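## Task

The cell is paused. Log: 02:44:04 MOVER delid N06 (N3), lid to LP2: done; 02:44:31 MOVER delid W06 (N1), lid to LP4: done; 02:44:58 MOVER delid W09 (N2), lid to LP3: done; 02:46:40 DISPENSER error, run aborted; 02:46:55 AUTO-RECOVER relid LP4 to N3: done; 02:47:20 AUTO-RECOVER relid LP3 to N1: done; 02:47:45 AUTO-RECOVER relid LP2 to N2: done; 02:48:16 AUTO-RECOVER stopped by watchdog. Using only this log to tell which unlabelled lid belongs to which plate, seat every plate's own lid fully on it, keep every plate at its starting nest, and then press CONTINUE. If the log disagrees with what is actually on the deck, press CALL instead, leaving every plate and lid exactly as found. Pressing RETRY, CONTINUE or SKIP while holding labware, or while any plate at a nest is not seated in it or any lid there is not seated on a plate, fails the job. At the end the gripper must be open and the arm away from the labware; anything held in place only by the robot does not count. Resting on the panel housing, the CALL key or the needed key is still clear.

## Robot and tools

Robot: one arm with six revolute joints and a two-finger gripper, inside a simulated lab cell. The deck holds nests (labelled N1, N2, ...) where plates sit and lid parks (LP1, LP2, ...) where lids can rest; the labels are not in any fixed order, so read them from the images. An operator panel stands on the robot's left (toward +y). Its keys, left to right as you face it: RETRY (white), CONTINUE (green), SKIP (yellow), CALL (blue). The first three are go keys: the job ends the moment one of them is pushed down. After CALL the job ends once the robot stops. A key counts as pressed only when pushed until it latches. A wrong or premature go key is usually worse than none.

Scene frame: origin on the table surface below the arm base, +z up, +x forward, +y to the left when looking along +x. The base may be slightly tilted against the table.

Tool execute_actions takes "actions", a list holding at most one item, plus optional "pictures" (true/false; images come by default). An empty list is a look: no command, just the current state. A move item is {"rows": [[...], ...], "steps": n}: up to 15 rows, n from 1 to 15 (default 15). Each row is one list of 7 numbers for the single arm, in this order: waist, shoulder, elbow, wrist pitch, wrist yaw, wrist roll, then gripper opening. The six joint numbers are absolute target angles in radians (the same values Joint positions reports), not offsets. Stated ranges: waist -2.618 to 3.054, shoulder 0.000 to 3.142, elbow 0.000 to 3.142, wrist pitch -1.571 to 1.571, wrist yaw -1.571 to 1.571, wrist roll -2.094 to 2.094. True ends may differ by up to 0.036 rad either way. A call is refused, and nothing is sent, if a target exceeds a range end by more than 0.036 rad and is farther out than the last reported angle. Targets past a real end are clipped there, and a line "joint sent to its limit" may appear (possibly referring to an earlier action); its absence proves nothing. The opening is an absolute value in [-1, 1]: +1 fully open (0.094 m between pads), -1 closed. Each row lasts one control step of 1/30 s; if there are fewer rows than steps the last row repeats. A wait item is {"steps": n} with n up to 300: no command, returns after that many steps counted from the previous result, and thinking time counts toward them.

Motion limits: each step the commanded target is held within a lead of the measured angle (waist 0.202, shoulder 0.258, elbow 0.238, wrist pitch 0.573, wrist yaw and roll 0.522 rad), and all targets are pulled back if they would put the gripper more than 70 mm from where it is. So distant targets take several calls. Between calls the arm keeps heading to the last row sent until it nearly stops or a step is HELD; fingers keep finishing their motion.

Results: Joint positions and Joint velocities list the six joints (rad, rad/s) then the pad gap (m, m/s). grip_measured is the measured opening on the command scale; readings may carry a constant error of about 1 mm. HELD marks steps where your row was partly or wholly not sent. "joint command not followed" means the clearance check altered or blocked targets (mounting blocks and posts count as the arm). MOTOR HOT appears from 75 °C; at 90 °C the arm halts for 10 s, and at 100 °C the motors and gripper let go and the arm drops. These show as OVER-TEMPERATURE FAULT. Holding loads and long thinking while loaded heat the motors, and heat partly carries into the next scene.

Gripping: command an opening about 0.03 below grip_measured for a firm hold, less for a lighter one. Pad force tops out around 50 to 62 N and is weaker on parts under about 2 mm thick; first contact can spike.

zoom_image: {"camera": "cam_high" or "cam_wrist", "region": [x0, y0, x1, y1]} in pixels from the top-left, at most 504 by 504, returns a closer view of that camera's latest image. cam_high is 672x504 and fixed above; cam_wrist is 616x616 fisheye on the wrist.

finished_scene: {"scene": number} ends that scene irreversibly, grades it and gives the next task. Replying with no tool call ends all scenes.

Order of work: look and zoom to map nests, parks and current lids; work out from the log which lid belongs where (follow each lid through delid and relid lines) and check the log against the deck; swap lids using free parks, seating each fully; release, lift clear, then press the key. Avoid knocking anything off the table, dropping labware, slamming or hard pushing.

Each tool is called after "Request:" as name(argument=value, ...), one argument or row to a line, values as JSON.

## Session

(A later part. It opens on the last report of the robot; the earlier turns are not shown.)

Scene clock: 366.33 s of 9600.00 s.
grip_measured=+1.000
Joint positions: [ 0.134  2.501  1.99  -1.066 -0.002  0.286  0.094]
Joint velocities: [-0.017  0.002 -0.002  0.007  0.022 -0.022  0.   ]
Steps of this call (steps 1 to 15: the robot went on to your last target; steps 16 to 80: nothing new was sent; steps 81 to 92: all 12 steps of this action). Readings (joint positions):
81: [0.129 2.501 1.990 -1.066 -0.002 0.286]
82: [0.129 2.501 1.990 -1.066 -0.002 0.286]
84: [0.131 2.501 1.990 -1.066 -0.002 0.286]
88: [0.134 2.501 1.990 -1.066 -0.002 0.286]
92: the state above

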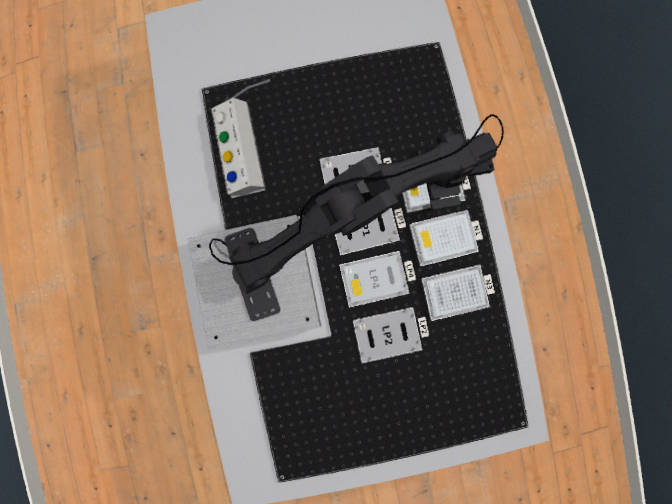

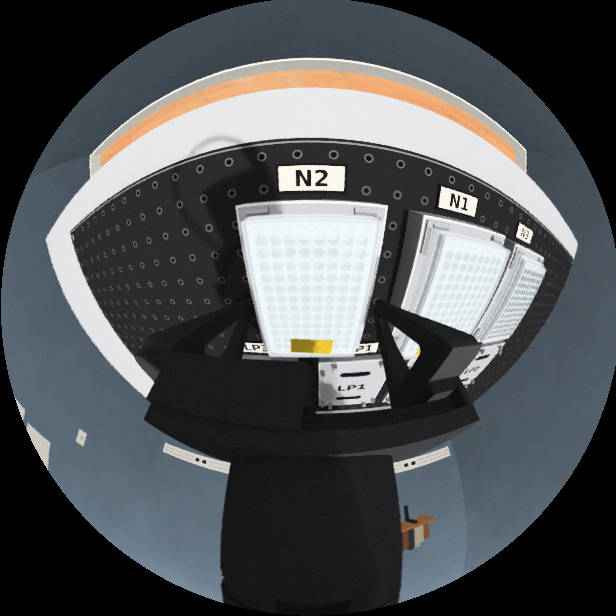

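Request:
execute_actions(
  actions=[
    {"rows": [[0.150,2.505,1.98,-1.042,0,0.292,1.0],[0.150,2.505,1.975,-1.038,0,0.292,1.0],[0.1445,2.505,1.97,-1.033,0,0.292,1.0],[0.1445,2.505,1.965,-1.028,0,0.292,1.0],[0.1445,2.505,1.96,-1.023,0,0.292,1.0],[0.1445,2.505,1.955,-1.018,0,0.292,1.0],[0.1445,2.505,1.951,-1.012,0,0.292,1.0]], "steps": 15},
  ],
  pictures=false,
)

Request:
execute_actions(
  actions=[
    {"steps": 10},
  ],
)

Request:
zoom_image(
  camera="cam_wrist",
  region=[200, 170, 430, 370],
)

Scene clock: 372.17 s of 9600.00 s.
grip_measured=+1.000
Joint positions: [ 0.138  2.501  1.957 -1.036 -0.002  0.286  0.094]
Joint velocities: [ 0.007 -0.022 -0.002  0.037 -0.095 -0.022  0.   ]
Steps of this call (steps 1 to 15: the robot went on to your last target; steps 16 to 90: nothing new was sent; then 2.33 s passed at rest; steps 91 to 105: all 15 steps of this action). Readings (joint positions):
91: [0.135 2.501 1.990 -1.066 -0.002 0.286]
92: [0.136 2.501 1.990 -1.065 -0.002 0.286]
94: [0.137 2.501 1.985 -1.059 -0.002 0.286]
98: [0.138 2.501 1.963 -1.045 -0.002 0.286]
105: the state above

Scene clock: 372.50 s of 9600.00 s.
grip_measured=+1.000
Joint positions: [ 0.138  2.501  1.957 -1.033 -0.002  0.286  0.094]
Joint velocities: [-0.002 -0.007 -0.007 -0.022 -0.022  0.095  0.   ]
Steps of this call (steps 1 to 10: the robot went on to your last target). Readings (joint positions):
1: [0.138 2.501 1.957 -1.036 -0.002 0.286]
2: [0.138 2.501 1.957 -1.035 -0.002 0.286]
4: [0.138 2.501 1.957 -1.034 -0.002 0.286]
8: [0.138 2.501 1.957 -1.033 -0.002 0.286]
10: the state above

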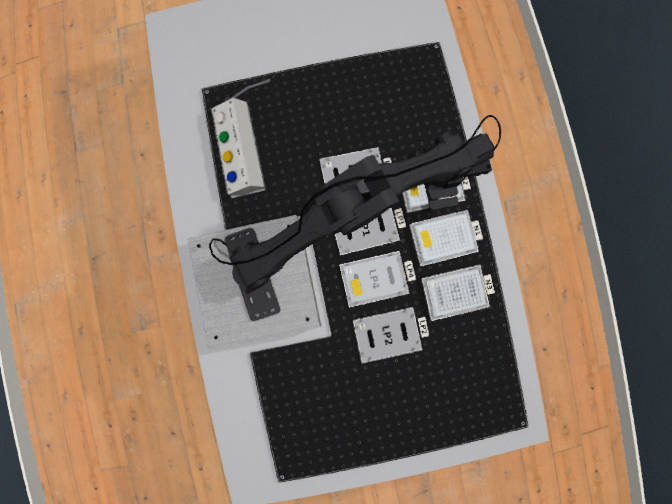

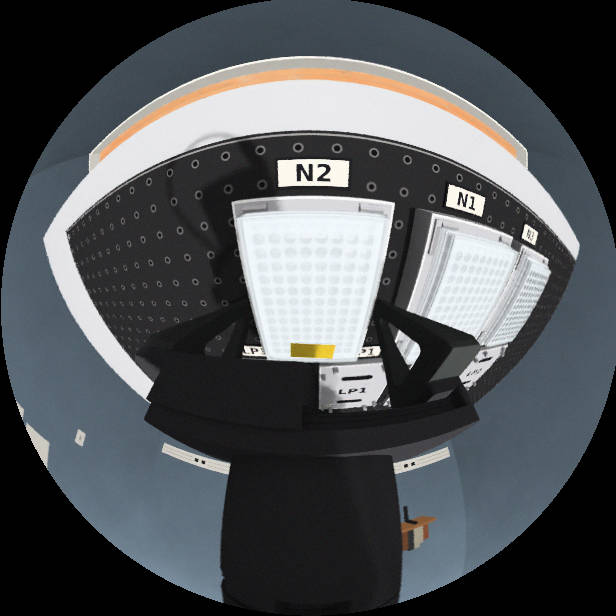

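Region (200, 170, 430, 370) of cam_wrist's 616x616 image, scaled by 2.191, with more detail than that image has; it fills the top 438 rows of this view, and the rest is white.

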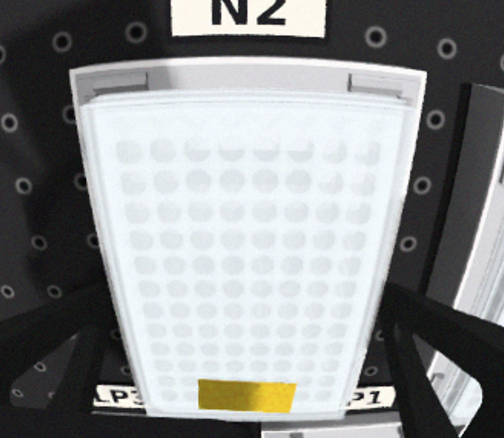

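Request:
execute_actions(
  actions=[
    {"rows": [[0.1445,2.505,1.938,-1.007,0,0.292,1.0],[0.1445,2.505,1.938,-1.007,0,0.292,1.0],[0.1445,2.505,1.945,-1.007,0,0.292,1.0]], "steps": 12},
  ],
  pictures=false,
)

Scene clock: 377.47 s of 9600.00 s.
grip_measured=+1.000
Joint positions: [ 0.138  2.501  1.95  -1.028 -0.002  0.286  0.094]
Joint velocities: [-0.017  0.007 -0.002 -0.022 -0.037 -0.051  0.   ]
Steps of this call (steps 1 to 15: the robot went on to your last target; steps 16 to 90: nothing new was sent; then 1.57 s passed at rest; steps 91 to 102: all 12 steps of this action). Readings (joint positions):
91: [0.138 2.501 1.955 -1.031 -0.002 0.286]
92: [0.138 2.501 1.953 -1.030 -0.002 0.286]
94: [0.138 2.501 1.951 -1.030 -0.002 0.286]
98: [0.138 2.501 1.950 -1.028 -0.002 0.286]
102: the state above

Now close the gripper gradually.

Request:
execute_actions(
  actions=[
    {"rows": [[0.1445,2.505,1.945,-1.007,0,0.292,0.95],[0.1445,2.505,1.945,-1.007,0,0.292,0.9],[0.1445,2.505,1.945,-1.007,0,0.292,0.86],[0.1445,2.505,1.945,-1.007,0,0.292,0.83],[0.1445,2.505,1.945,-1.007,0,0.292,0.81],[0.1445,2.505,1.945,-1.007,0,0.292,0.795],[0.1445,2.505,1.945,-1.007,0,0.292,0.785],[0.1445,2.505,1.945,-1.007,0,0.292,0.775],[0.1445,2.505,1.945,-1.007,0,0.292,0.765],[0.1445,2.505,1.945,-1.007,0,0.292,0.755],[0.1445,2.505,1.945,-1.007,0,0.292,0.748]], "steps": 15},
  ],
  pictures=false,
)

Scene clock: 380.10 s of 9600.00 s.
grip_measured=+0.779
Joint positions: [ 0.138  2.501  1.95  -1.028 -0.002  0.286  0.084]
Joint velocities: [-0.012 -0.002 -0.002 -0.066 -0.007 -0.095 -0.   ]
Steps of this call (steps 1 to 15: the robot went on to your last target; steps 16 to 64: nothing new was sent; steps 65 to 79: all 15 steps of this action). Readings (joint positions):
65: [0.138 2.501 1.950 -1.028 -0.002 0.286]
66: [0.138 2.501 1.950 -1.028 -0.002 0.286]
68: [0.138 2.501 1.950 -1.028 -0.002 0.286]
72: [0.138 2.501 1.950 -1.028 -0.002 0.286]
79: the state above

Request:
execute_actions(
  actions=[
    {"rows": [[0.1445,2.47,1.972,-1.045,0,0.292,0.748],[0.1445,2.467,1.976,-1.05,0,0.292,0.748],[0.1445,2.464,1.98,-1.056,0,0.292,0.748],[0.1445,2.461,1.984,-1.063,0,0.292,0.748],[0.1445,2.458,1.988,-1.07,0,0.292,0.748],[0.1445,2.455,1.993,-1.078,0,0.292,0.748],[0.1445,2.452,1.998,-1.086,0,0.292,0.748],[0.1445,2.449,2.003,-1.094,0,0.292,0.748],[0.1445,2.446,2.008,-1.102,0,0.292,0.748],[0.1445,2.442,2.014,-1.112,0,0.292,0.748],[0.1445,2.438,2.02,-1.122,0,0.292,0.748],[0.1445,2.434,2.027,-1.133,0,0.292,0.748],[0.1445,2.43,2.034,-1.144,0,0.292,0.748],[0.1445,2.425,2.042,-1.156,0,0.292,0.748],[0.1445,2.42,2.05,-1.168,0,0.292,0.748]], "steps": 15},
  ],
  pictures=false,
)

Request:
execute_actions(
  actions=[
    {"steps": 12},
  ],
)

Scene clock: 387.43 s of 9600.00 s.
grip_measured=+0.779
Joint positions: [ 0.138  2.471  2.008 -1.11  -0.002  0.286  0.084]
Joint velocities: [ 0.022 -0.164  0.212 -0.3    0.007  0.095 -0.   ]
Steps of this call (steps 1 to 15: the robot went on to your last target; steps 16 to 90: nothing new was sent; then 3.83 s passed at rest; steps 91 to 105: all 15 steps of this action). Readings (joint positions):
91: [0.138 2.501 1.950 -1.028 -0.002 0.286]
92: [0.138 2.501 1.950 -1.028 -0.002 0.286]
94: [0.138 2.501 1.950 -1.032 -0.002 0.286]
98: [0.138 2.500 1.965 -1.051 -0.002 0.286]
105: the state above

Scene clock: 387.83 s of 9600.00 s.
grip_measured=+0.779
Joint positions: [ 0.138  2.445  2.029 -1.148 -0.002  0.286  0.084]
Joint velocities: [-0.002  0.002 -0.012 -0.022 -0.066 -0.022 -0.   ]
Steps of this call (steps 1 to 12: the robot went on to your last target). Readings (joint positions):
1: [0.138 2.466 2.014 -1.119 -0.002 0.286]
2: [0.138 2.460 2.019 -1.125 -0.002 0.286]
4: [0.138 2.450 2.026 -1.133 -0.002 0.286]
8: [0.138 2.445 2.029 -1.142 -0.002 0.286]
12: the state above

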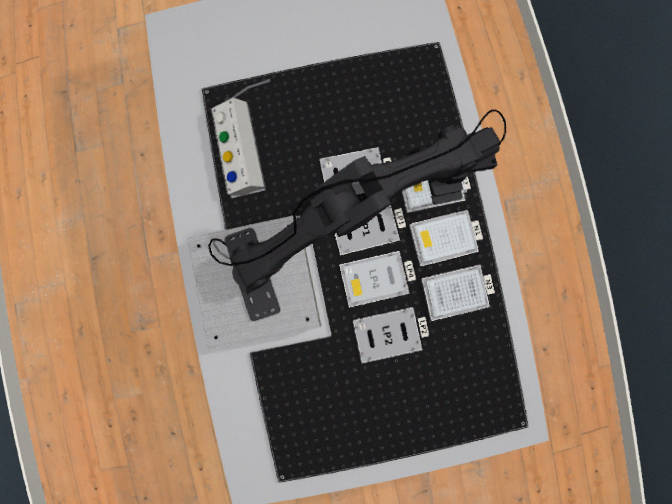

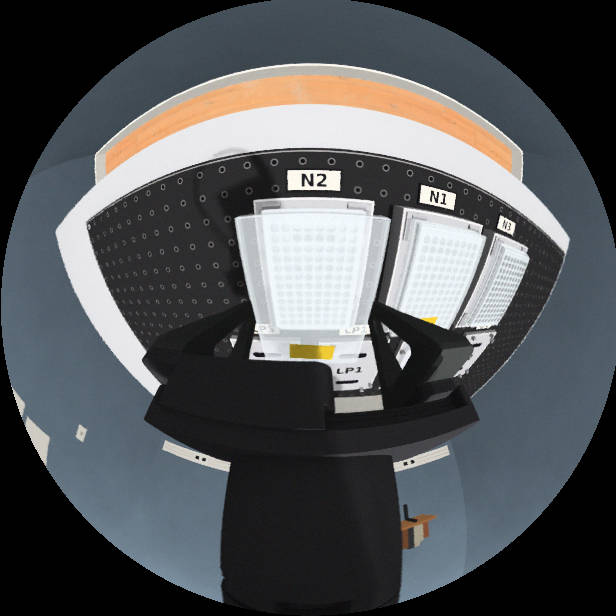

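Request:
execute_actions(
  actions=[
    {"rows": [[0.1304,2.42,2.05,-1.172,0,0.2784,0.748],[0.1258,2.42,2.05,-1.176,0,0.2737,0.748],[0.1181,2.42,2.05,-1.18,0,0.2658,0.748],[0.1074,2.42,2.05,-1.182,0,0.2550,0.748],[0.0939,2.42,2.05,-1.182,0,0.2412,0.748],[0.0777,2.42,2.05,-1.182,0,0.2247,0.748],[0.0589,2.42,2.05,-1.182,0,0.2056,0.748],[0.0379,2.42,2.05,-1.182,0,0.1842,0.748],[0.0147,2.42,2.05,-1.182,0,0.1607,0.748],[-0.0103,2.42,2.05,-1.182,0,0.1353,0.748],[-0.0368,2.42,2.05,-1.182,0,0.1083,0.748],[-0.0646,2.42,2.05,-1.182,0,0.08,0.748],[-0.0933,2.42,2.05,-1.182,0,0.0507,0.748],[-0.1228,2.42,2.05,-1.182,0,0.0208,0.748],[-0.1525,2.42,2.05,-1.182,0,-0.0095,0.748]], "steps": 15},
  ],
  pictures=false,
)

Request:
execute_actions(
  actions=[
    {"rows": [[-0.1822,2.42,2.05,-1.182,0,-0.0398,0.748],[-0.2117,2.42,2.05,-1.182,0,-0.0697,0.748],[-0.2404,2.42,2.05,-1.182,0,-0.099,0.748],[-0.2682,2.42,2.05,-1.182,0,-0.1273,0.748],[-0.2948,2.42,2.05,-1.182,0,-0.1543,0.748],[-0.3197,2.42,2.05,-1.182,0,-0.1797,0.748],[-0.3429,2.42,2.05,-1.182,0,-0.2032,0.748],[-0.3639,2.42,2.05,-1.182,0,-0.2246,0.748],[-0.3827,2.42,2.05,-1.182,0,-0.2437,0.748],[-0.3989,2.42,2.05,-1.182,0,-0.2602,0.748],[-0.4124,2.42,2.05,-1.182,0,-0.274,0.748],[-0.4231,2.42,2.05,-1.182,0,-0.2848,0.748],[-0.4308,2.42,2.05,-1.182,0,-0.2927,0.748],[-0.4354,2.42,2.05,-1.182,0,-0.2974,0.748],[-0.437,2.42,2.05,-1.182,0,-0.299,0.748]], "steps": 15},
  ],
  pictures=false,
)

Request:
execute_actions(
  actions=[
    {"steps": 20},
  ],
)

Request:
zoom_image(
  camera="cam_wrist",
  region=[200, 170, 430, 370],
)

Scene clock: 402.60 s of 9600.00 s.
grip_measured=+0.779
Joint positions: [-0.086  2.445  2.029 -1.162 -0.006  0.102  0.084]
Joint velocities: [-0.93  -0.012  0.002  0.037 -0.037 -0.725 -0.   ]
Steps of this call (steps 1 to 30: the robot went on to your last target; steps 31 to 90: nothing new was sent; then 11.27 s passed at rest; steps 91 to 105: all 15 steps of this action). Readings (joint positions):
91: [0.138 2.445 2.029 -1.152 -0.002 0.285]
92: [0.138 2.445 2.029 -1.153 -0.002 0.285]
94: [0.135 2.445 2.029 -1.157 -0.002 0.279]
98: [0.100 2.445 2.029 -1.162 -0.005 0.242]
105: the state above

Scene clock: 403.10 s of 9600.00 s.
grip_measured=+0.779
Joint positions: [-0.442  2.445  2.029 -1.163  0.003 -0.243  0.084]
Joint velocities: [-0.178  0.012 -0.002 -0.081 -0.066 -0.374 -0.001]
Steps of this call (steps 1 to 15: all 15 steps of this action). Readings (joint positions):
1: [-0.119 2.445 2.029 -1.162 -0.006 0.076]
2: [-0.153 2.445 2.029 -1.162 -0.006 0.049]
4: [-0.218 2.445 2.029 -1.162 -0.005 -0.005]
8: [-0.331 2.445 2.029 -1.162 -0.002 -0.111]
15: the state above

Scene clock: 403.77 s of 9600.00 s.
grip_measured=+0.779
Joint positions: [-0.444  2.445  2.029 -1.165  0.004 -0.292  0.084]
Joint velocities: [-0.012  0.002 -0.012 -0.066 -0.007 -0.007 -0.   ]
Steps of this call (steps 1 to 20: the robot went on to your last target). Readings (joint positions):
1: [-0.446 2.445 2.029 -1.164 0.004 -0.252]
2: [-0.447 2.445 2.029 -1.164 0.004 -0.260]
4: [-0.446 2.445 2.029 -1.165 0.004 -0.272]
8: [-0.444 2.445 2.029 -1.165 0.004 -0.284]
20: the state above

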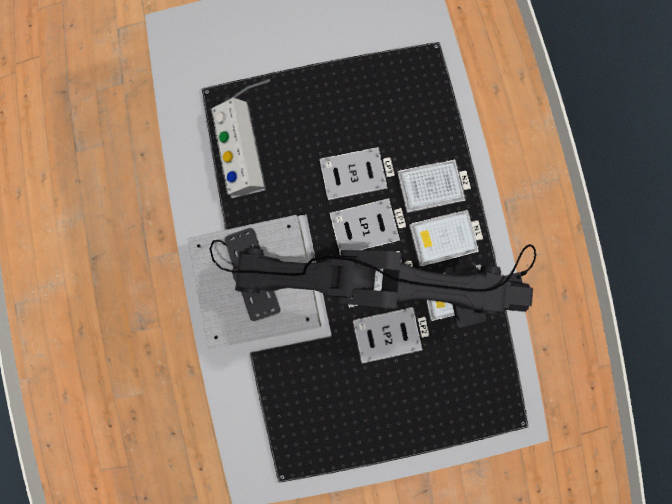

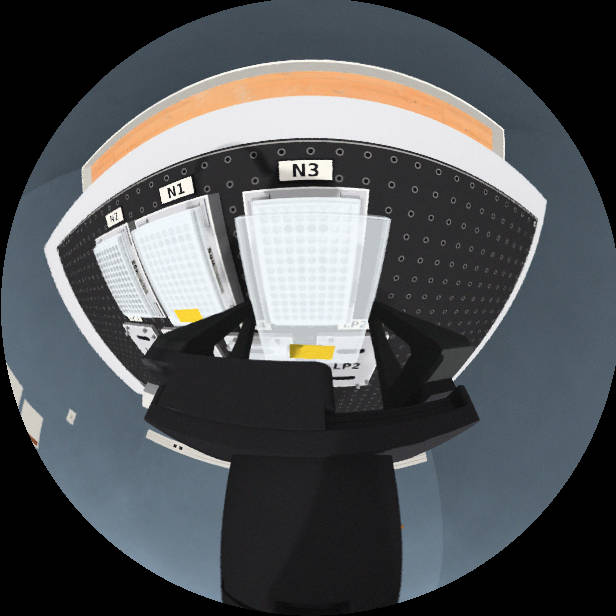

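Region (200, 170, 430, 370) of cam_wrist's 616x616 image, scaled by 2.191, with more detail than that image has; it fills the top 438 rows of this view, and the rest is white.

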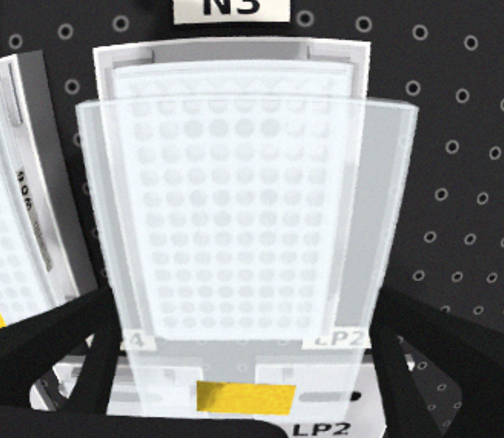

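Request:
execute_actions(
  actions=[
    {"rows": [[-0.428,2.455,2.03,-1.15,0,-0.299,0.748],[-0.426,2.46,2.026,-1.142,0,-0.299,0.748],[-0.424,2.465,2.022,-1.134,0,-0.299,0.748],[-0.424,2.47,2.018,-1.126,0,-0.299,0.748],[-0.424,2.474,2.014,-1.116,0,-0.299,0.748],[-0.424,2.478,2.01,-1.106,0,-0.299,0.748],[-0.424,2.482,2.006,-1.096,0,-0.299,0.748],[-0.424,2.486,2.002,-1.086,0,-0.299,0.748],[-0.424,2.49,1.998,-1.072,0,-0.299,0.748]], "steps": 15},
  ],
  pictures=false,
)

Request:
execute_actions(
  actions=[
    {"steps": 12},
  ],
)

Request:
zoom_image(
  camera="cam_wrist",
  region=[200, 170, 430, 370],
)

Scene clock: 409.57 s of 9600.00 s.
grip_measured=+0.779
Joint positions: [-0.43   2.494  2.    -1.103  0.004 -0.293  0.084]
Joint velocities: [ 0.002  0.046 -0.012  0.037 -0.037 -0.051  0.   ]
Steps of this call (steps 1 to 15: the robot went on to your last target; steps 16 to 90: nothing new was sent; then 2.30 s passed at rest; steps 91 to 105: all 15 steps of this action). Readings (joint positions):
91: [-0.443 2.445 2.029 -1.165 0.004 -0.293]
92: [-0.442 2.445 2.029 -1.165 0.004 -0.293]
94: [-0.439 2.448 2.029 -1.161 0.004 -0.293]
98: [-0.431 2.464 2.022 -1.135 0.004 -0.293]
105: the state above

Scene clock: 409.97 s of 9600.00 s.
grip_measured=+0.779
Joint positions: [-0.43   2.495  2.    -1.093  0.004 -0.293  0.084]
Joint velocities: [-0.002 -0.007 -0.012  0.051 -0.051 -0.007 -0.001]
Steps of this call (steps 1 to 12: the robot went on to your last target). Readings (joint positions):
1: [-0.430 2.495 2.000 -1.102 0.004 -0.293]
2: [-0.430 2.495 2.000 -1.101 0.004 -0.293]
4: [-0.430 2.495 2.000 -1.097 0.004 -0.293]
8: [-0.430 2.495 2.000 -1.094 0.004 -0.293]
12: the state above

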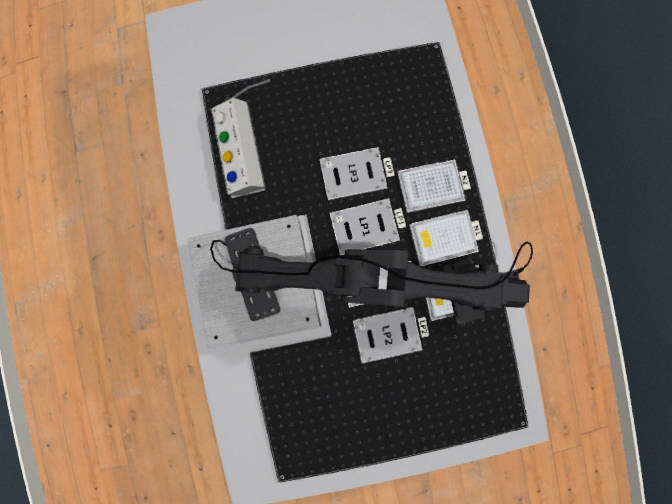

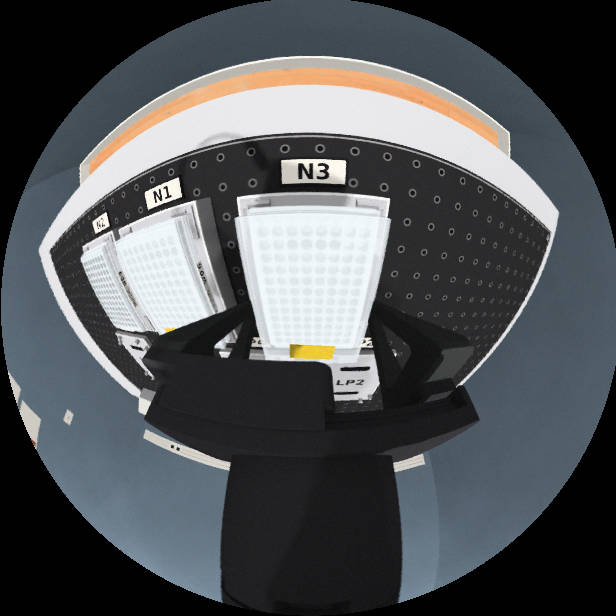

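Region (200, 170, 430, 370) of cam_wrist's 616x616 image, scaled by 2.191, with more detail than that image has; it fills the top 438 rows of this view, and the rest is white.

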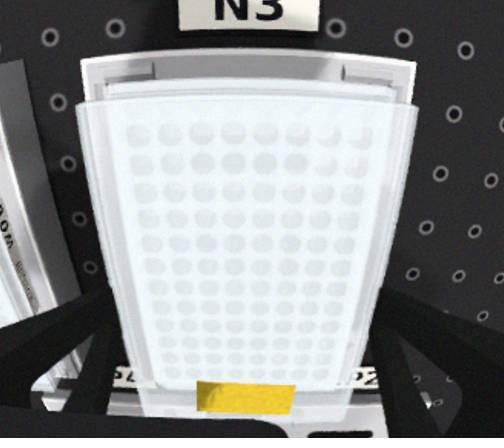

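Request:
execute_actions(
  actions=[
    {"rows": [[-0.424,2.49,1.998,-1.062,0,-0.299,0.748]], "steps": 15},
  ],
)

Request:
zoom_image(
  camera="cam_wrist",
  region=[200, 170, 430, 370],
)

Scene clock: 413.00 s of 9600.00 s.
grip_measured=+0.779
Joint positions: [-0.43   2.495  2.    -1.083  0.004 -0.293  0.084]
Joint velocities: [ 0.007 -0.002 -0.002 -0.037  0.007 -0.007 -0.   ]
Steps of this call (steps 1 to 30: the robot went on to your last target; steps 31 to 76: nothing new was sent; steps 77 to 91: all 15 steps of this action). Readings (joint positions):
77: [-0.430 2.495 2.000 -1.092 0.004 -0.293]
78: [-0.430 2.495 2.000 -1.090 0.004 -0.293]
80: [-0.430 2.495 2.000 -1.088 0.004 -0.293]
84: [-0.430 2.495 2.000 -1.085 0.004 -0.293]
91: the state above

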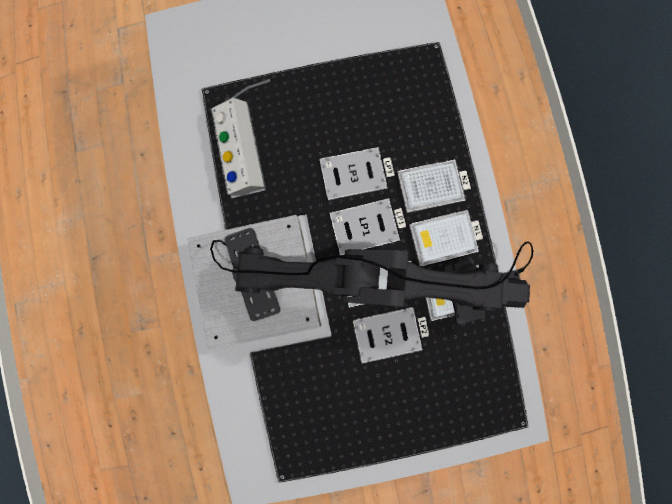

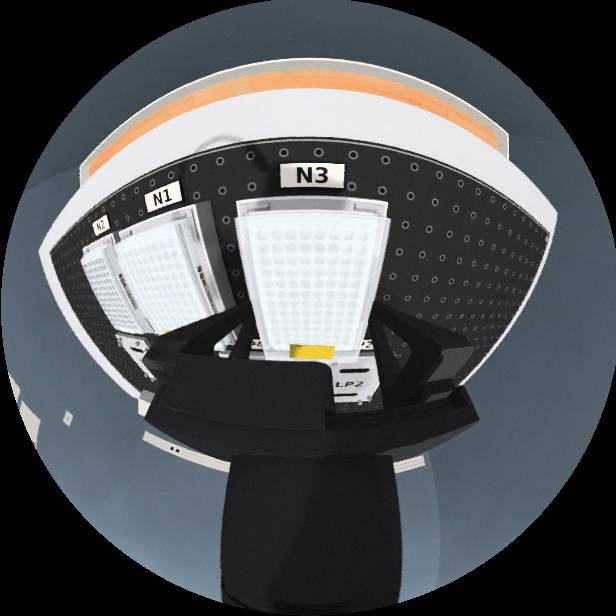

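Region (200, 170, 430, 370) of cam_wrist's 616x616 image, scaled by 2.191, with more detail than that image has; it fills the top 438 rows of this view, and the rest is white.

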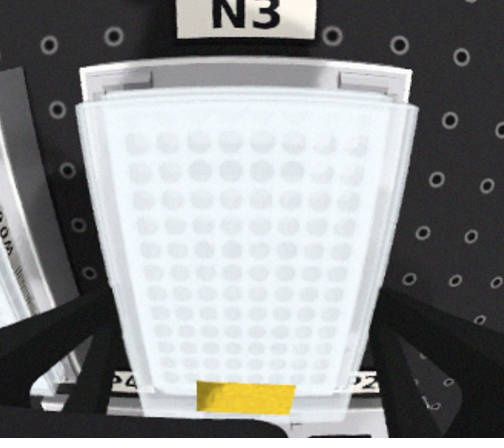

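Request:
execute_actions(
  actions=[
    {"rows": [[-0.424,2.514,1.982,-1.055,0,-0.299,0.748],[-0.424,2.514,1.982,-1.05,0,-0.299,0.748],[-0.424,2.499,1.982,-1.045,0,-0.299,0.748]], "steps": 15},
  ],
)

Request:
zoom_image(
  camera="cam_wrist",
  region=[200, 170, 430, 370],
)

Scene clock: 424.63 s of 9600.00 s.
grip_measured=+0.779
Joint positions: [-0.43   2.496  1.989 -1.067  0.004 -0.293  0.084]
Joint velocities: [-0.027 -0.012  0.002  0.066  0.007 -0.037  0.   ]
Steps of this call (steps 1 to 15: the robot went on to your last target; steps 16 to 90: nothing new was sent; then 8.13 s passed at rest; steps 91 to 105: all 15 steps of this action). Readings (joint positions):
91: [-0.430 2.495 1.999 -1.082 0.004 -0.293]
92: [-0.430 2.495 1.997 -1.079 0.004 -0.293]
94: [-0.430 2.496 1.992 -1.074 0.004 -0.293]
98: [-0.430 2.496 1.989 -1.070 0.004 -0.293]
105: the state above

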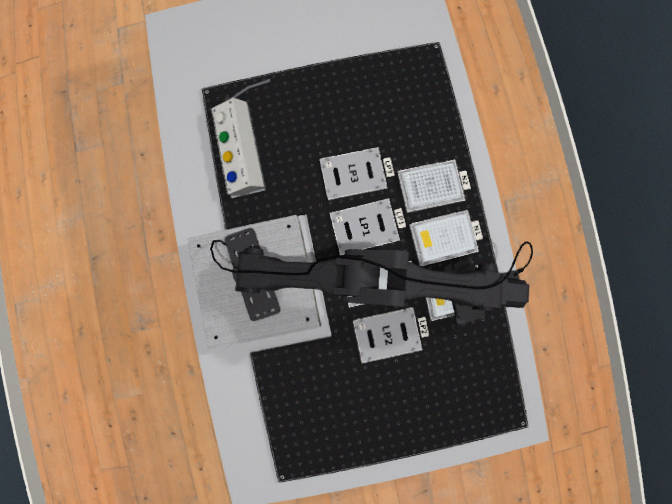

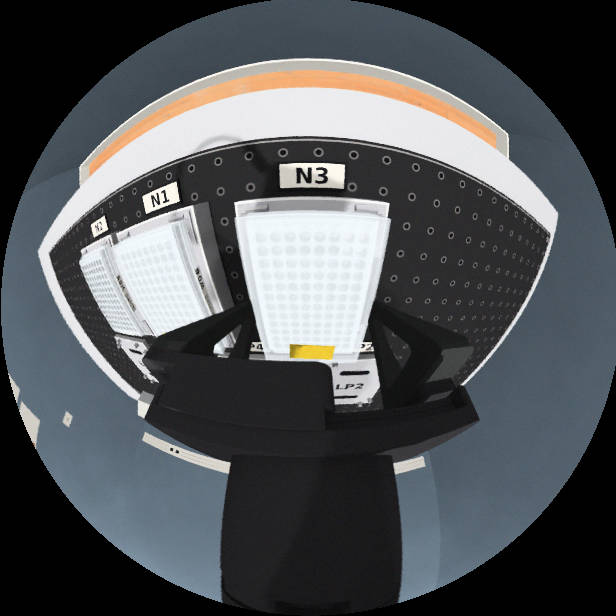

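Region (200, 170, 430, 370) of cam_wrist's 616x616 image, scaled by 2.191, with more detail than that image has; it fills the top 438 rows of this view, and the rest is white.

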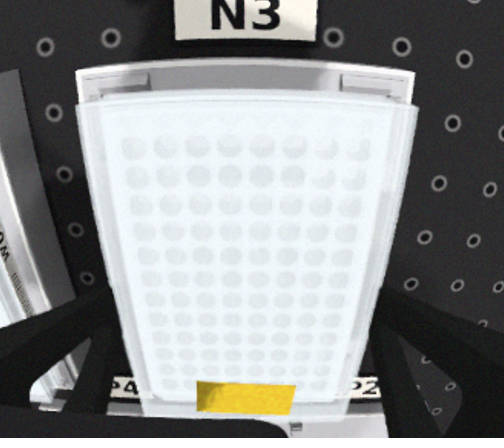

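Request:
execute_actions(
  actions=[
    {"rows": [[-0.424,2.517,1.978,-1.042,0,-0.299,0.748],[-0.424,2.517,1.975,-1.039,0,-0.299,0.748],[-0.424,2.517,1.972,-1.036,0,-0.299,0.748],[-0.424,2.515,1.97,-1.033,0,-0.299,0.748],[-0.424,2.505,1.968,-1.03,0,-0.299,0.748],[-0.424,2.505,1.968,-1.027,0,-0.299,0.748]], "steps": 15},
  ],
)

Request:
zoom_image(
  camera="cam_wrist",
  region=[200, 170, 430, 370],
)

Scene clock: 430.20 s of 9600.00 s.
grip_measured=+0.779
Joint positions: [-0.43   2.503  1.974 -1.049  0.004 -0.293  0.084]
Joint velocities: [ 0.017  0.002  0.012 -0.007 -0.022  0.095  0.   ]
Steps of this call (steps 1 to 15: the robot went on to your last target; steps 16 to 90: nothing new was sent; then 2.07 s passed at rest; steps 91 to 105: all 15 steps of this action). Readings (joint positions):
91: [-0.430 2.497 1.989 -1.065 0.004 -0.293]
92: [-0.430 2.498 1.989 -1.064 0.004 -0.293]
94: [-0.430 2.503 1.987 -1.060 0.004 -0.293]
98: [-0.430 2.503 1.974 -1.054 0.004 -0.293]
105: the state above

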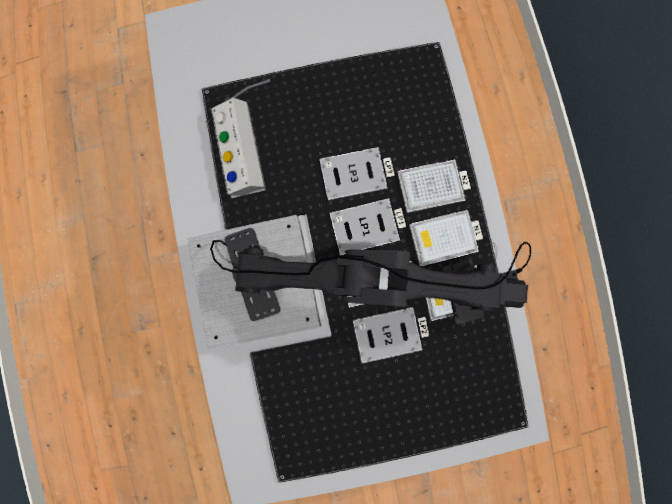

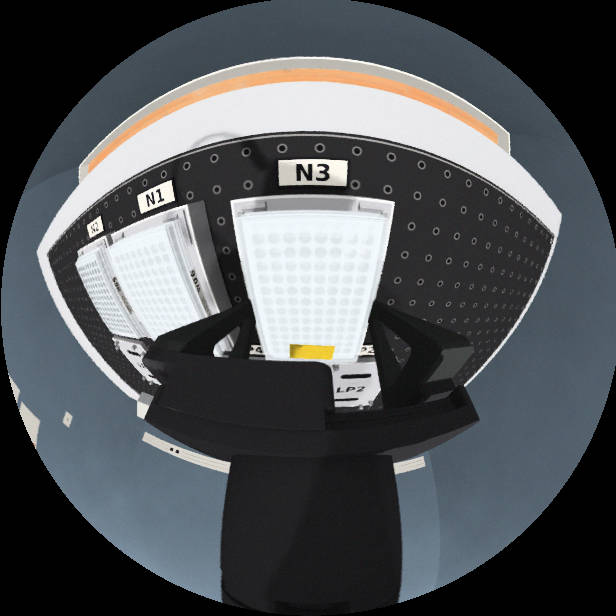

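Region (200, 170, 430, 370) of cam_wrist's 616x616 image, scaled by 2.191, with more detail than that image has; it fills the top 438 rows of this view, and the rest is white.

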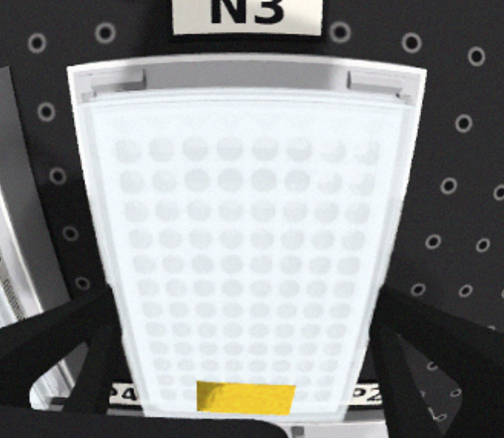

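Request:
execute_actions(
  actions=[
    {"rows": [[-0.424,2.505,1.956,-1.022,0,-0.299,0.748],[-0.424,2.505,1.956,-1.022,0,-0.299,0.748],[-0.424,2.505,1.961,-1.022,0,-0.299,0.748]], "steps": 12},
  ],
  pictures=false,
)

Scene clock: 434.67 s of 9600.00 s.
grip_measured=+0.779
Joint positions: [-0.43   2.503  1.968 -1.042  0.004 -0.293  0.084]
Joint velocities: [ 0.007  0.007 -0.002 -0.066  0.066  0.007 -0.   ]
Steps of this call (steps 1 to 15: the robot went on to your last target; steps 16 to 90: nothing new was sent; then 1.07 s passed at rest; steps 91 to 102: all 12 steps of this action). Readings (joint positions):
91: [-0.430 2.503 1.972 -1.046 0.004 -0.293]
92: [-0.430 2.503 1.971 -1.045 0.004 -0.293]
94: [-0.430 2.503 1.968 -1.044 0.004 -0.293]
98: [-0.430 2.503 1.968 -1.042 0.004 -0.293]
102: the state above

Release the lid.

Request:
execute_actions(
  actions=[
    {"rows": [[-0.424,2.505,1.963,-1.022,0,-0.299,0.78],[-0.424,2.505,1.963,-1.022,0,-0.299,0.80],[-0.424,2.505,1.963,-1.022,0,-0.299,0.84],[-0.424,2.505,1.963,-1.022,0,-0.299,0.90],[-0.424,2.505,1.963,-1.022,0,-0.299,1.0]], "steps": 15},
  ],
)

Request:
zoom_image(
  camera="cam_wrist",
  region=[200, 170, 430, 370],
)

Scene clock: 437.07 s of 9600.00 s.
grip_measured=+1.000
Joint positions: [-0.43   2.503  1.968 -1.042  0.004 -0.293  0.094]
Joint velocities: [-0.007  0.002  0.007 -0.037  0.022 -0.022  0.   ]
Steps of this call (steps 1 to 15: the robot went on to your last target; steps 16 to 57: nothing new was sent; steps 58 to 72: all 15 steps of this action). Readings (joint positions):
58: [-0.430 2.503 1.968 -1.042 0.004 -0.293]
59: [-0.430 2.503 1.968 -1.042 0.004 -0.293]
61: [-0.430 2.503 1.968 -1.042 0.004 -0.293]
65: [-0.430 2.503 1.968 -1.042 0.004 -0.293]
72: the state above

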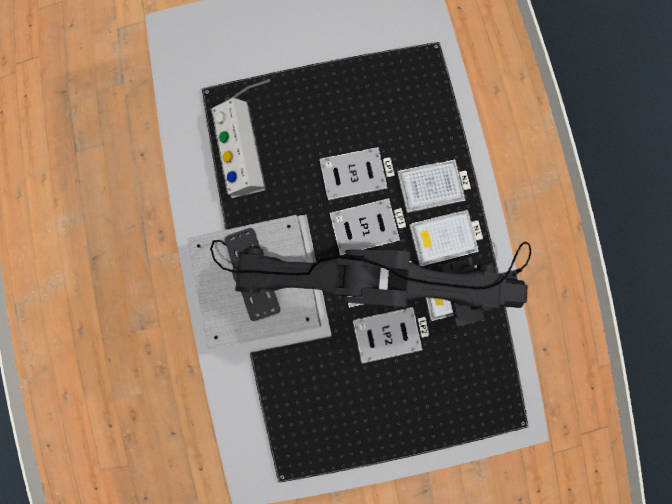

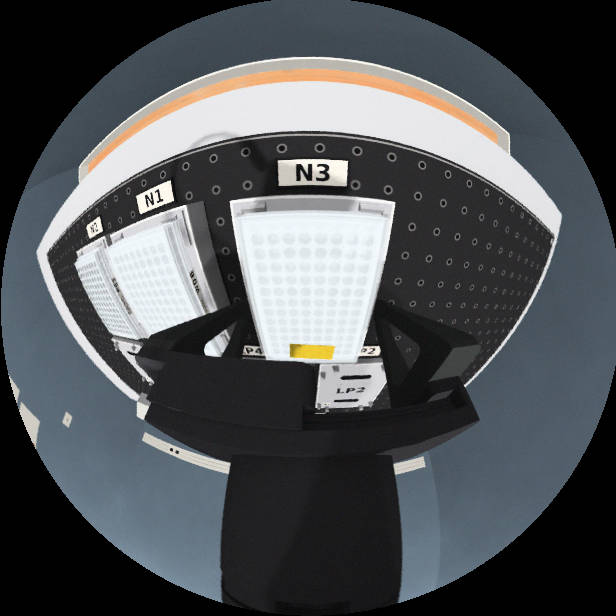

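Region (200, 170, 430, 370) of cam_wrist's 616x616 image, scaled by 2.191, with more detail than that image has; it fills the top 438 rows of this view, and the rest is white.

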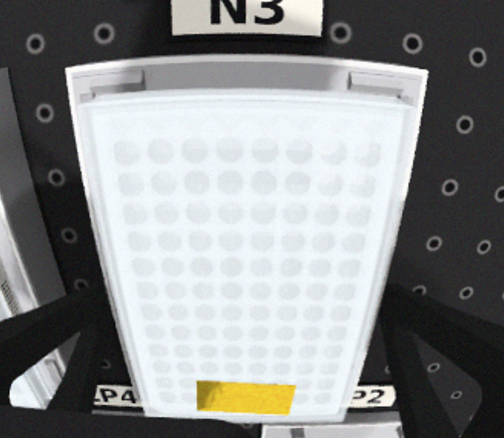

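Request:
execute_actions(
  actions=[
    {"rows": [[-0.424,2.47,1.99,-1.06,0,-0.299,1.0],[-0.424,2.466,1.994,-1.066,0,-0.299,1.0],[-0.424,2.462,1.998,-1.073,0,-0.299,1.0],[-0.424,2.458,2.002,-1.081,0,-0.299,1.0],[-0.424,2.454,2.007,-1.09,0,-0.299,1.0],[-0.424,2.45,2.012,-1.10,0,-0.299,1.0],[-0.424,2.446,2.017,-1.11,0,-0.299,1.0],[-0.424,2.442,2.022,-1.12,0,-0.299,1.0],[-0.424,2.438,2.027,-1.13,0,-0.299,1.0],[-0.424,2.434,2.032,-1.14,0,-0.299,1.0],[-0.424,2.43,2.037,-1.15,0,-0.299,1.0],[-0.424,2.426,2.042,-1.16,0,-0.299,1.0],[-0.424,2.423,2.046,-1.17,0,-0.299,1.0],[-0.424,2.42,2.05,-1.18,0,-0.299,1.0]], "steps": 15},
  ],
  pictures=false,
)

Request:
execute_actions(
  actions=[
    {"rows": [[-0.4226,2.4196,2.05,-1.18,0,-0.2855,1.0],[-0.4182,2.4186,2.045,-1.17,0,-0.281,1.0],[-0.4112,2.4168,2.035,-1.155,0,-0.2737,1.0],[-0.4015,2.4144,2.02,-1.14,0,-0.2637,1.0],[-0.3893,2.4115,2.0073,-1.1356,0,-0.2511,1.0],[-0.375,2.4079,2.0,-1.1317,0,-0.2363,1.0],[-0.3588,2.4039,1.9917,-1.1273,0,-0.2195,1.0],[-0.341,2.3995,1.9826,-1.1225,0,-0.2011,1.0],[-0.322,2.3949,1.9729,-1.1173,0,-0.1814,1.0],[-0.3022,2.39,1.9628,-1.112,0,-0.1609,1.0],[-0.282,2.385,1.9525,-1.1065,0,-0.14,1.0],[-0.2618,2.38,1.9422,-1.101,0,-0.1191,1.0],[-0.242,2.3751,1.9321,-1.0957,0,-0.0986,1.0],[-0.223,2.3705,1.9224,-1.0905,0,-0.0789,1.0],[-0.2052,2.3661,1.9133,-1.0857,0,-0.0605,1.0]], "steps": 15},
  ],
  pictures=false,
)

Request:
execute_actions(
  actions=[
    {"rows": [[-0.189,2.3621,1.905,-1.0813,0,-0.0437,1.0],[-0.1747,2.3585,1.8977,-1.0774,0,-0.0289,1.0],[-0.1625,2.3556,1.8915,-1.0741,0,-0.0163,1.0],[-0.1528,2.3532,1.8866,-1.0715,0,-0.0063,1.0],[-0.1458,2.3514,1.8829,-1.0696,0,0.001,1.0],[-0.1414,2.3504,1.8807,-1.0684,0,0.0055,1.0],[-0.14,2.35,1.88,-1.068,0,0.007,1.0],[-0.14,2.39,1.875,-1.06,0,0.007,1.0],[-0.14,2.393,1.869,-1.05,0,0.007,1.0],[-0.14,2.396,1.863,-1.04,0,0.007,1.0],[-0.14,2.399,1.856,-1.03,0,0.007,1.0],[-0.14,2.402,1.849,-1.018,0,0.007,1.0],[-0.14,2.405,1.842,-1.006,0,0.007,1.0],[-0.14,2.405,1.835,-0.994,0,0.007,1.0]], "steps": 15},
  ],
  pictures=false,
)

Request:
execute_actions(
  actions=[
    {"steps": 20},
  ],
)

Request:
zoom_image(
  camera="cam_wrist",
  region=[200, 170, 430, 370],
)

Scene clock: 458.13 s of 9600.00 s.
grip_measured=+1.000
Joint positions: [-0.43   2.458  2.02  -1.133  0.004 -0.293  0.094]
Joint velocities: [ 0.002 -0.188  0.115 -0.212 -0.037  0.037  0.   ]
Steps of this call (steps 1 to 15: the robot went on to your last target; steps 16 to 90: nothing new was sent; then 17.57 s passed at rest; steps 91 to 105: all 15 steps of this action). Readings (joint positions):
91: [-0.430 2.503 1.968 -1.042 0.004 -0.293]
92: [-0.430 2.503 1.968 -1.043 0.004 -0.293]
94: [-0.430 2.503 1.968 -1.047 0.004 -0.293]
98: [-0.430 2.499 1.981 -1.074 0.004 -0.293]
105: the state above

Scene clock: 458.63 s of 9600.00 s.
grip_measured=+1.000
Joint positions: [-0.244  2.416  1.936 -1.121  0.005 -0.142  0.094]
Joint velocities: [ 0.667 -0.134 -0.291  0.095  0.007  0.564  0.   ]
Steps of this call (steps 1 to 15: all 15 steps of this action). Readings (joint positions):
1: [-0.430 2.453 2.024 -1.138 0.004 -0.293]
2: [-0.430 2.448 2.025 -1.141 0.004 -0.292]
4: [-0.427 2.442 2.025 -1.141 0.004 -0.286]
8: [-0.395 2.438 2.009 -1.138 0.005 -0.253]
15: the state above

Scene clock: 459.13 s of 9600.00 s.
grip_measured=+1.000
Joint positions: [-0.133  2.389  1.849 -1.046 -0.002 -0.006  0.094]
Joint velocities: [-0.002  0.051 -0.129  0.154 -0.022 -0.007  0.   ]
Steps of this call (steps 1 to 15: all 15 steps of this action). Readings (joint positions):
1: [-0.221 2.411 1.926 -1.117 0.005 -0.124]
2: [-0.200 2.407 1.918 -1.113 0.004 -0.108]
4: [-0.165 2.398 1.904 -1.107 0.002 -0.076]
8: [-0.131 2.388 1.890 -1.097 -0.002 -0.033]
15: the state above

Scene clock: 459.80 s of 9600.00 s.
grip_measured=+1.000
Joint positions: [-0.133  2.402  1.841 -1.016 -0.002  0.     0.094]
Joint velocities: [-0.012  0.007 -0.002 -0.051 -0.022  0.007  0.   ]
Steps of this call (steps 1 to 20: the robot went on to your last target). Readings (joint positions):
1: [-0.133 2.392 1.846 -1.041 -0.002 -0.005]
2: [-0.133 2.394 1.844 -1.036 -0.002 -0.004]
4: [-0.133 2.399 1.842 -1.029 -0.002 -0.003]
8: [-0.133 2.402 1.841 -1.022 -0.002 -0.001]
20: the state above

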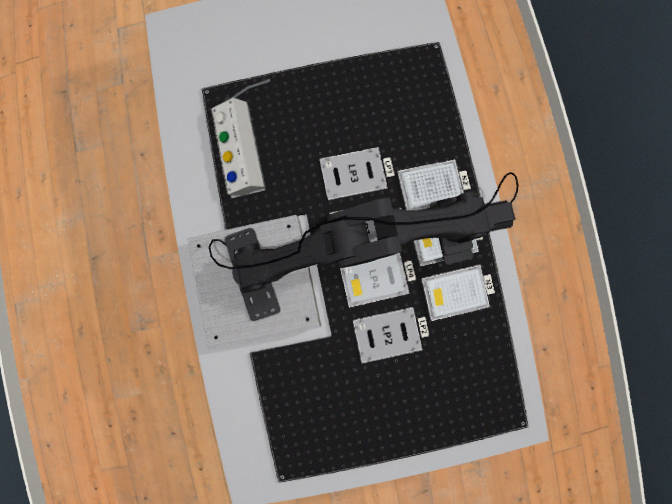

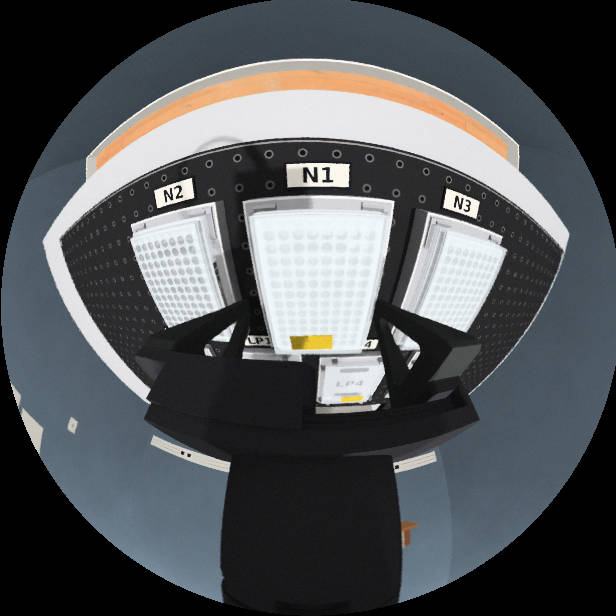

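Region (200, 170, 430, 370) of cam_wrist's 616x616 image, scaled by 2.191, with more detail than that image has; it fills the top 438 rows of this view, and the rest is white.

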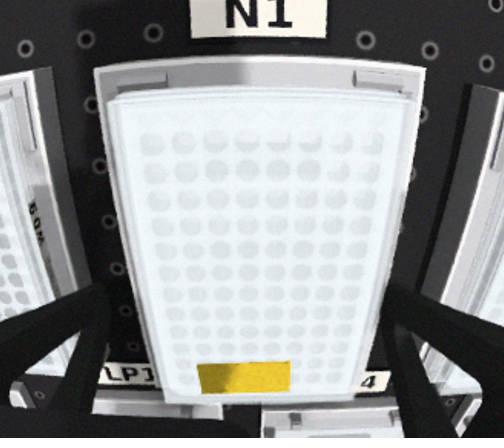

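Request:
execute_actions(
  actions=[
    {"rows": [[-0.151,2.405,1.835,-0.994,0,-0.01,1.0],[-0.151,2.405,1.835,-0.994,0,-0.016,1.0],[-0.1485,2.405,1.835,-0.994,0,-0.016,1.0],[-0.1485,2.405,1.835,-0.994,0,-0.016,1.0],[-0.1485,2.405,1.835,-0.994,0,-0.016,1.0],[-0.1485,2.424,1.828,-0.988,0,-0.016,1.0],[-0.1485,2.424,1.825,-0.983,0,-0.016,1.0],[-0.1485,2.424,1.822,-0.978,0,-0.016,1.0],[-0.1485,2.424,1.82,-0.973,0,-0.016,1.0],[-0.1485,2.416,1.82,-0.969,0,-0.016,1.0]], "steps": 15},
  ],
  pictures=false,
)

Request:
execute_actions(
  actions=[
    {"steps": 12},
  ],
)

Request:
zoom_image(
  camera="cam_wrist",
  region=[200, 170, 430, 370],
)

Scene clock: 469.40 s of 9600.00 s.
grip_measured=+1.000
Joint positions: [-0.142  2.413  1.826 -0.996 -0.002 -0.009  0.094]
Joint velocities: [-0.002 -0.007  0.002 -0.022  0.007  0.051  0.   ]
Steps of this call (steps 1 to 15: the robot went on to your last target; steps 16 to 90: nothing new was sent; then 6.10 s passed at rest; steps 91 to 105: all 15 steps of this action). Readings (joint positions):
91: [-0.134 2.402 1.841 -1.015 -0.002 -0.000]
92: [-0.135 2.402 1.841 -1.015 -0.002 -0.002]
94: [-0.138 2.402 1.841 -1.015 -0.002 -0.005]
98: [-0.142 2.407 1.841 -1.010 -0.002 -0.007]
105: the state above

Scene clock: 469.80 s of 9600.00 s.
grip_measured=+1.000
Joint positions: [-0.142  2.413  1.826 -0.99  -0.002 -0.009  0.094]
Joint velocities: [ 0.002 -0.002 -0.002  0.081  0.066 -0.007  0.   ]
Steps of this call (steps 1 to 12: the robot went on to your last target). Readings (joint positions):
1: [-0.142 2.413 1.826 -0.995 -0.002 -0.009]
2: [-0.142 2.413 1.826 -0.994 -0.002 -0.009]
4: [-0.142 2.413 1.826 -0.992 -0.002 -0.009]
8: [-0.142 2.413 1.826 -0.991 -0.002 -0.009]
12: the state above

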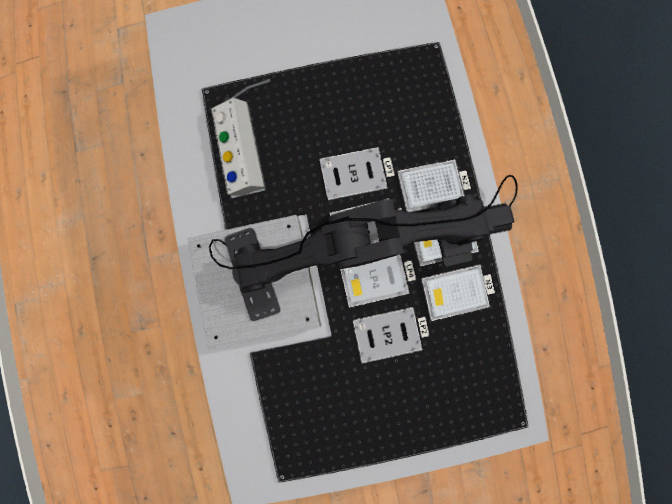

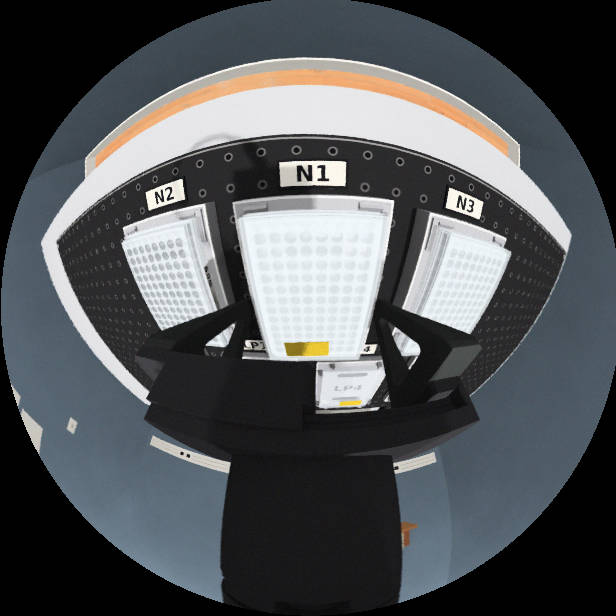

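Region (200, 170, 430, 370) of cam_wrist's 616x616 image, scaled by 2.191, with more detail than that image has; it fills the top 438 rows of this view, and the rest is white.

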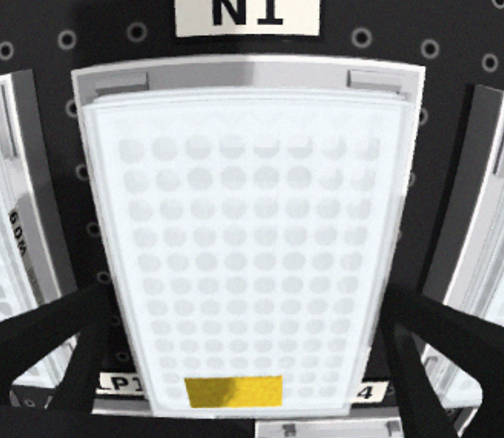

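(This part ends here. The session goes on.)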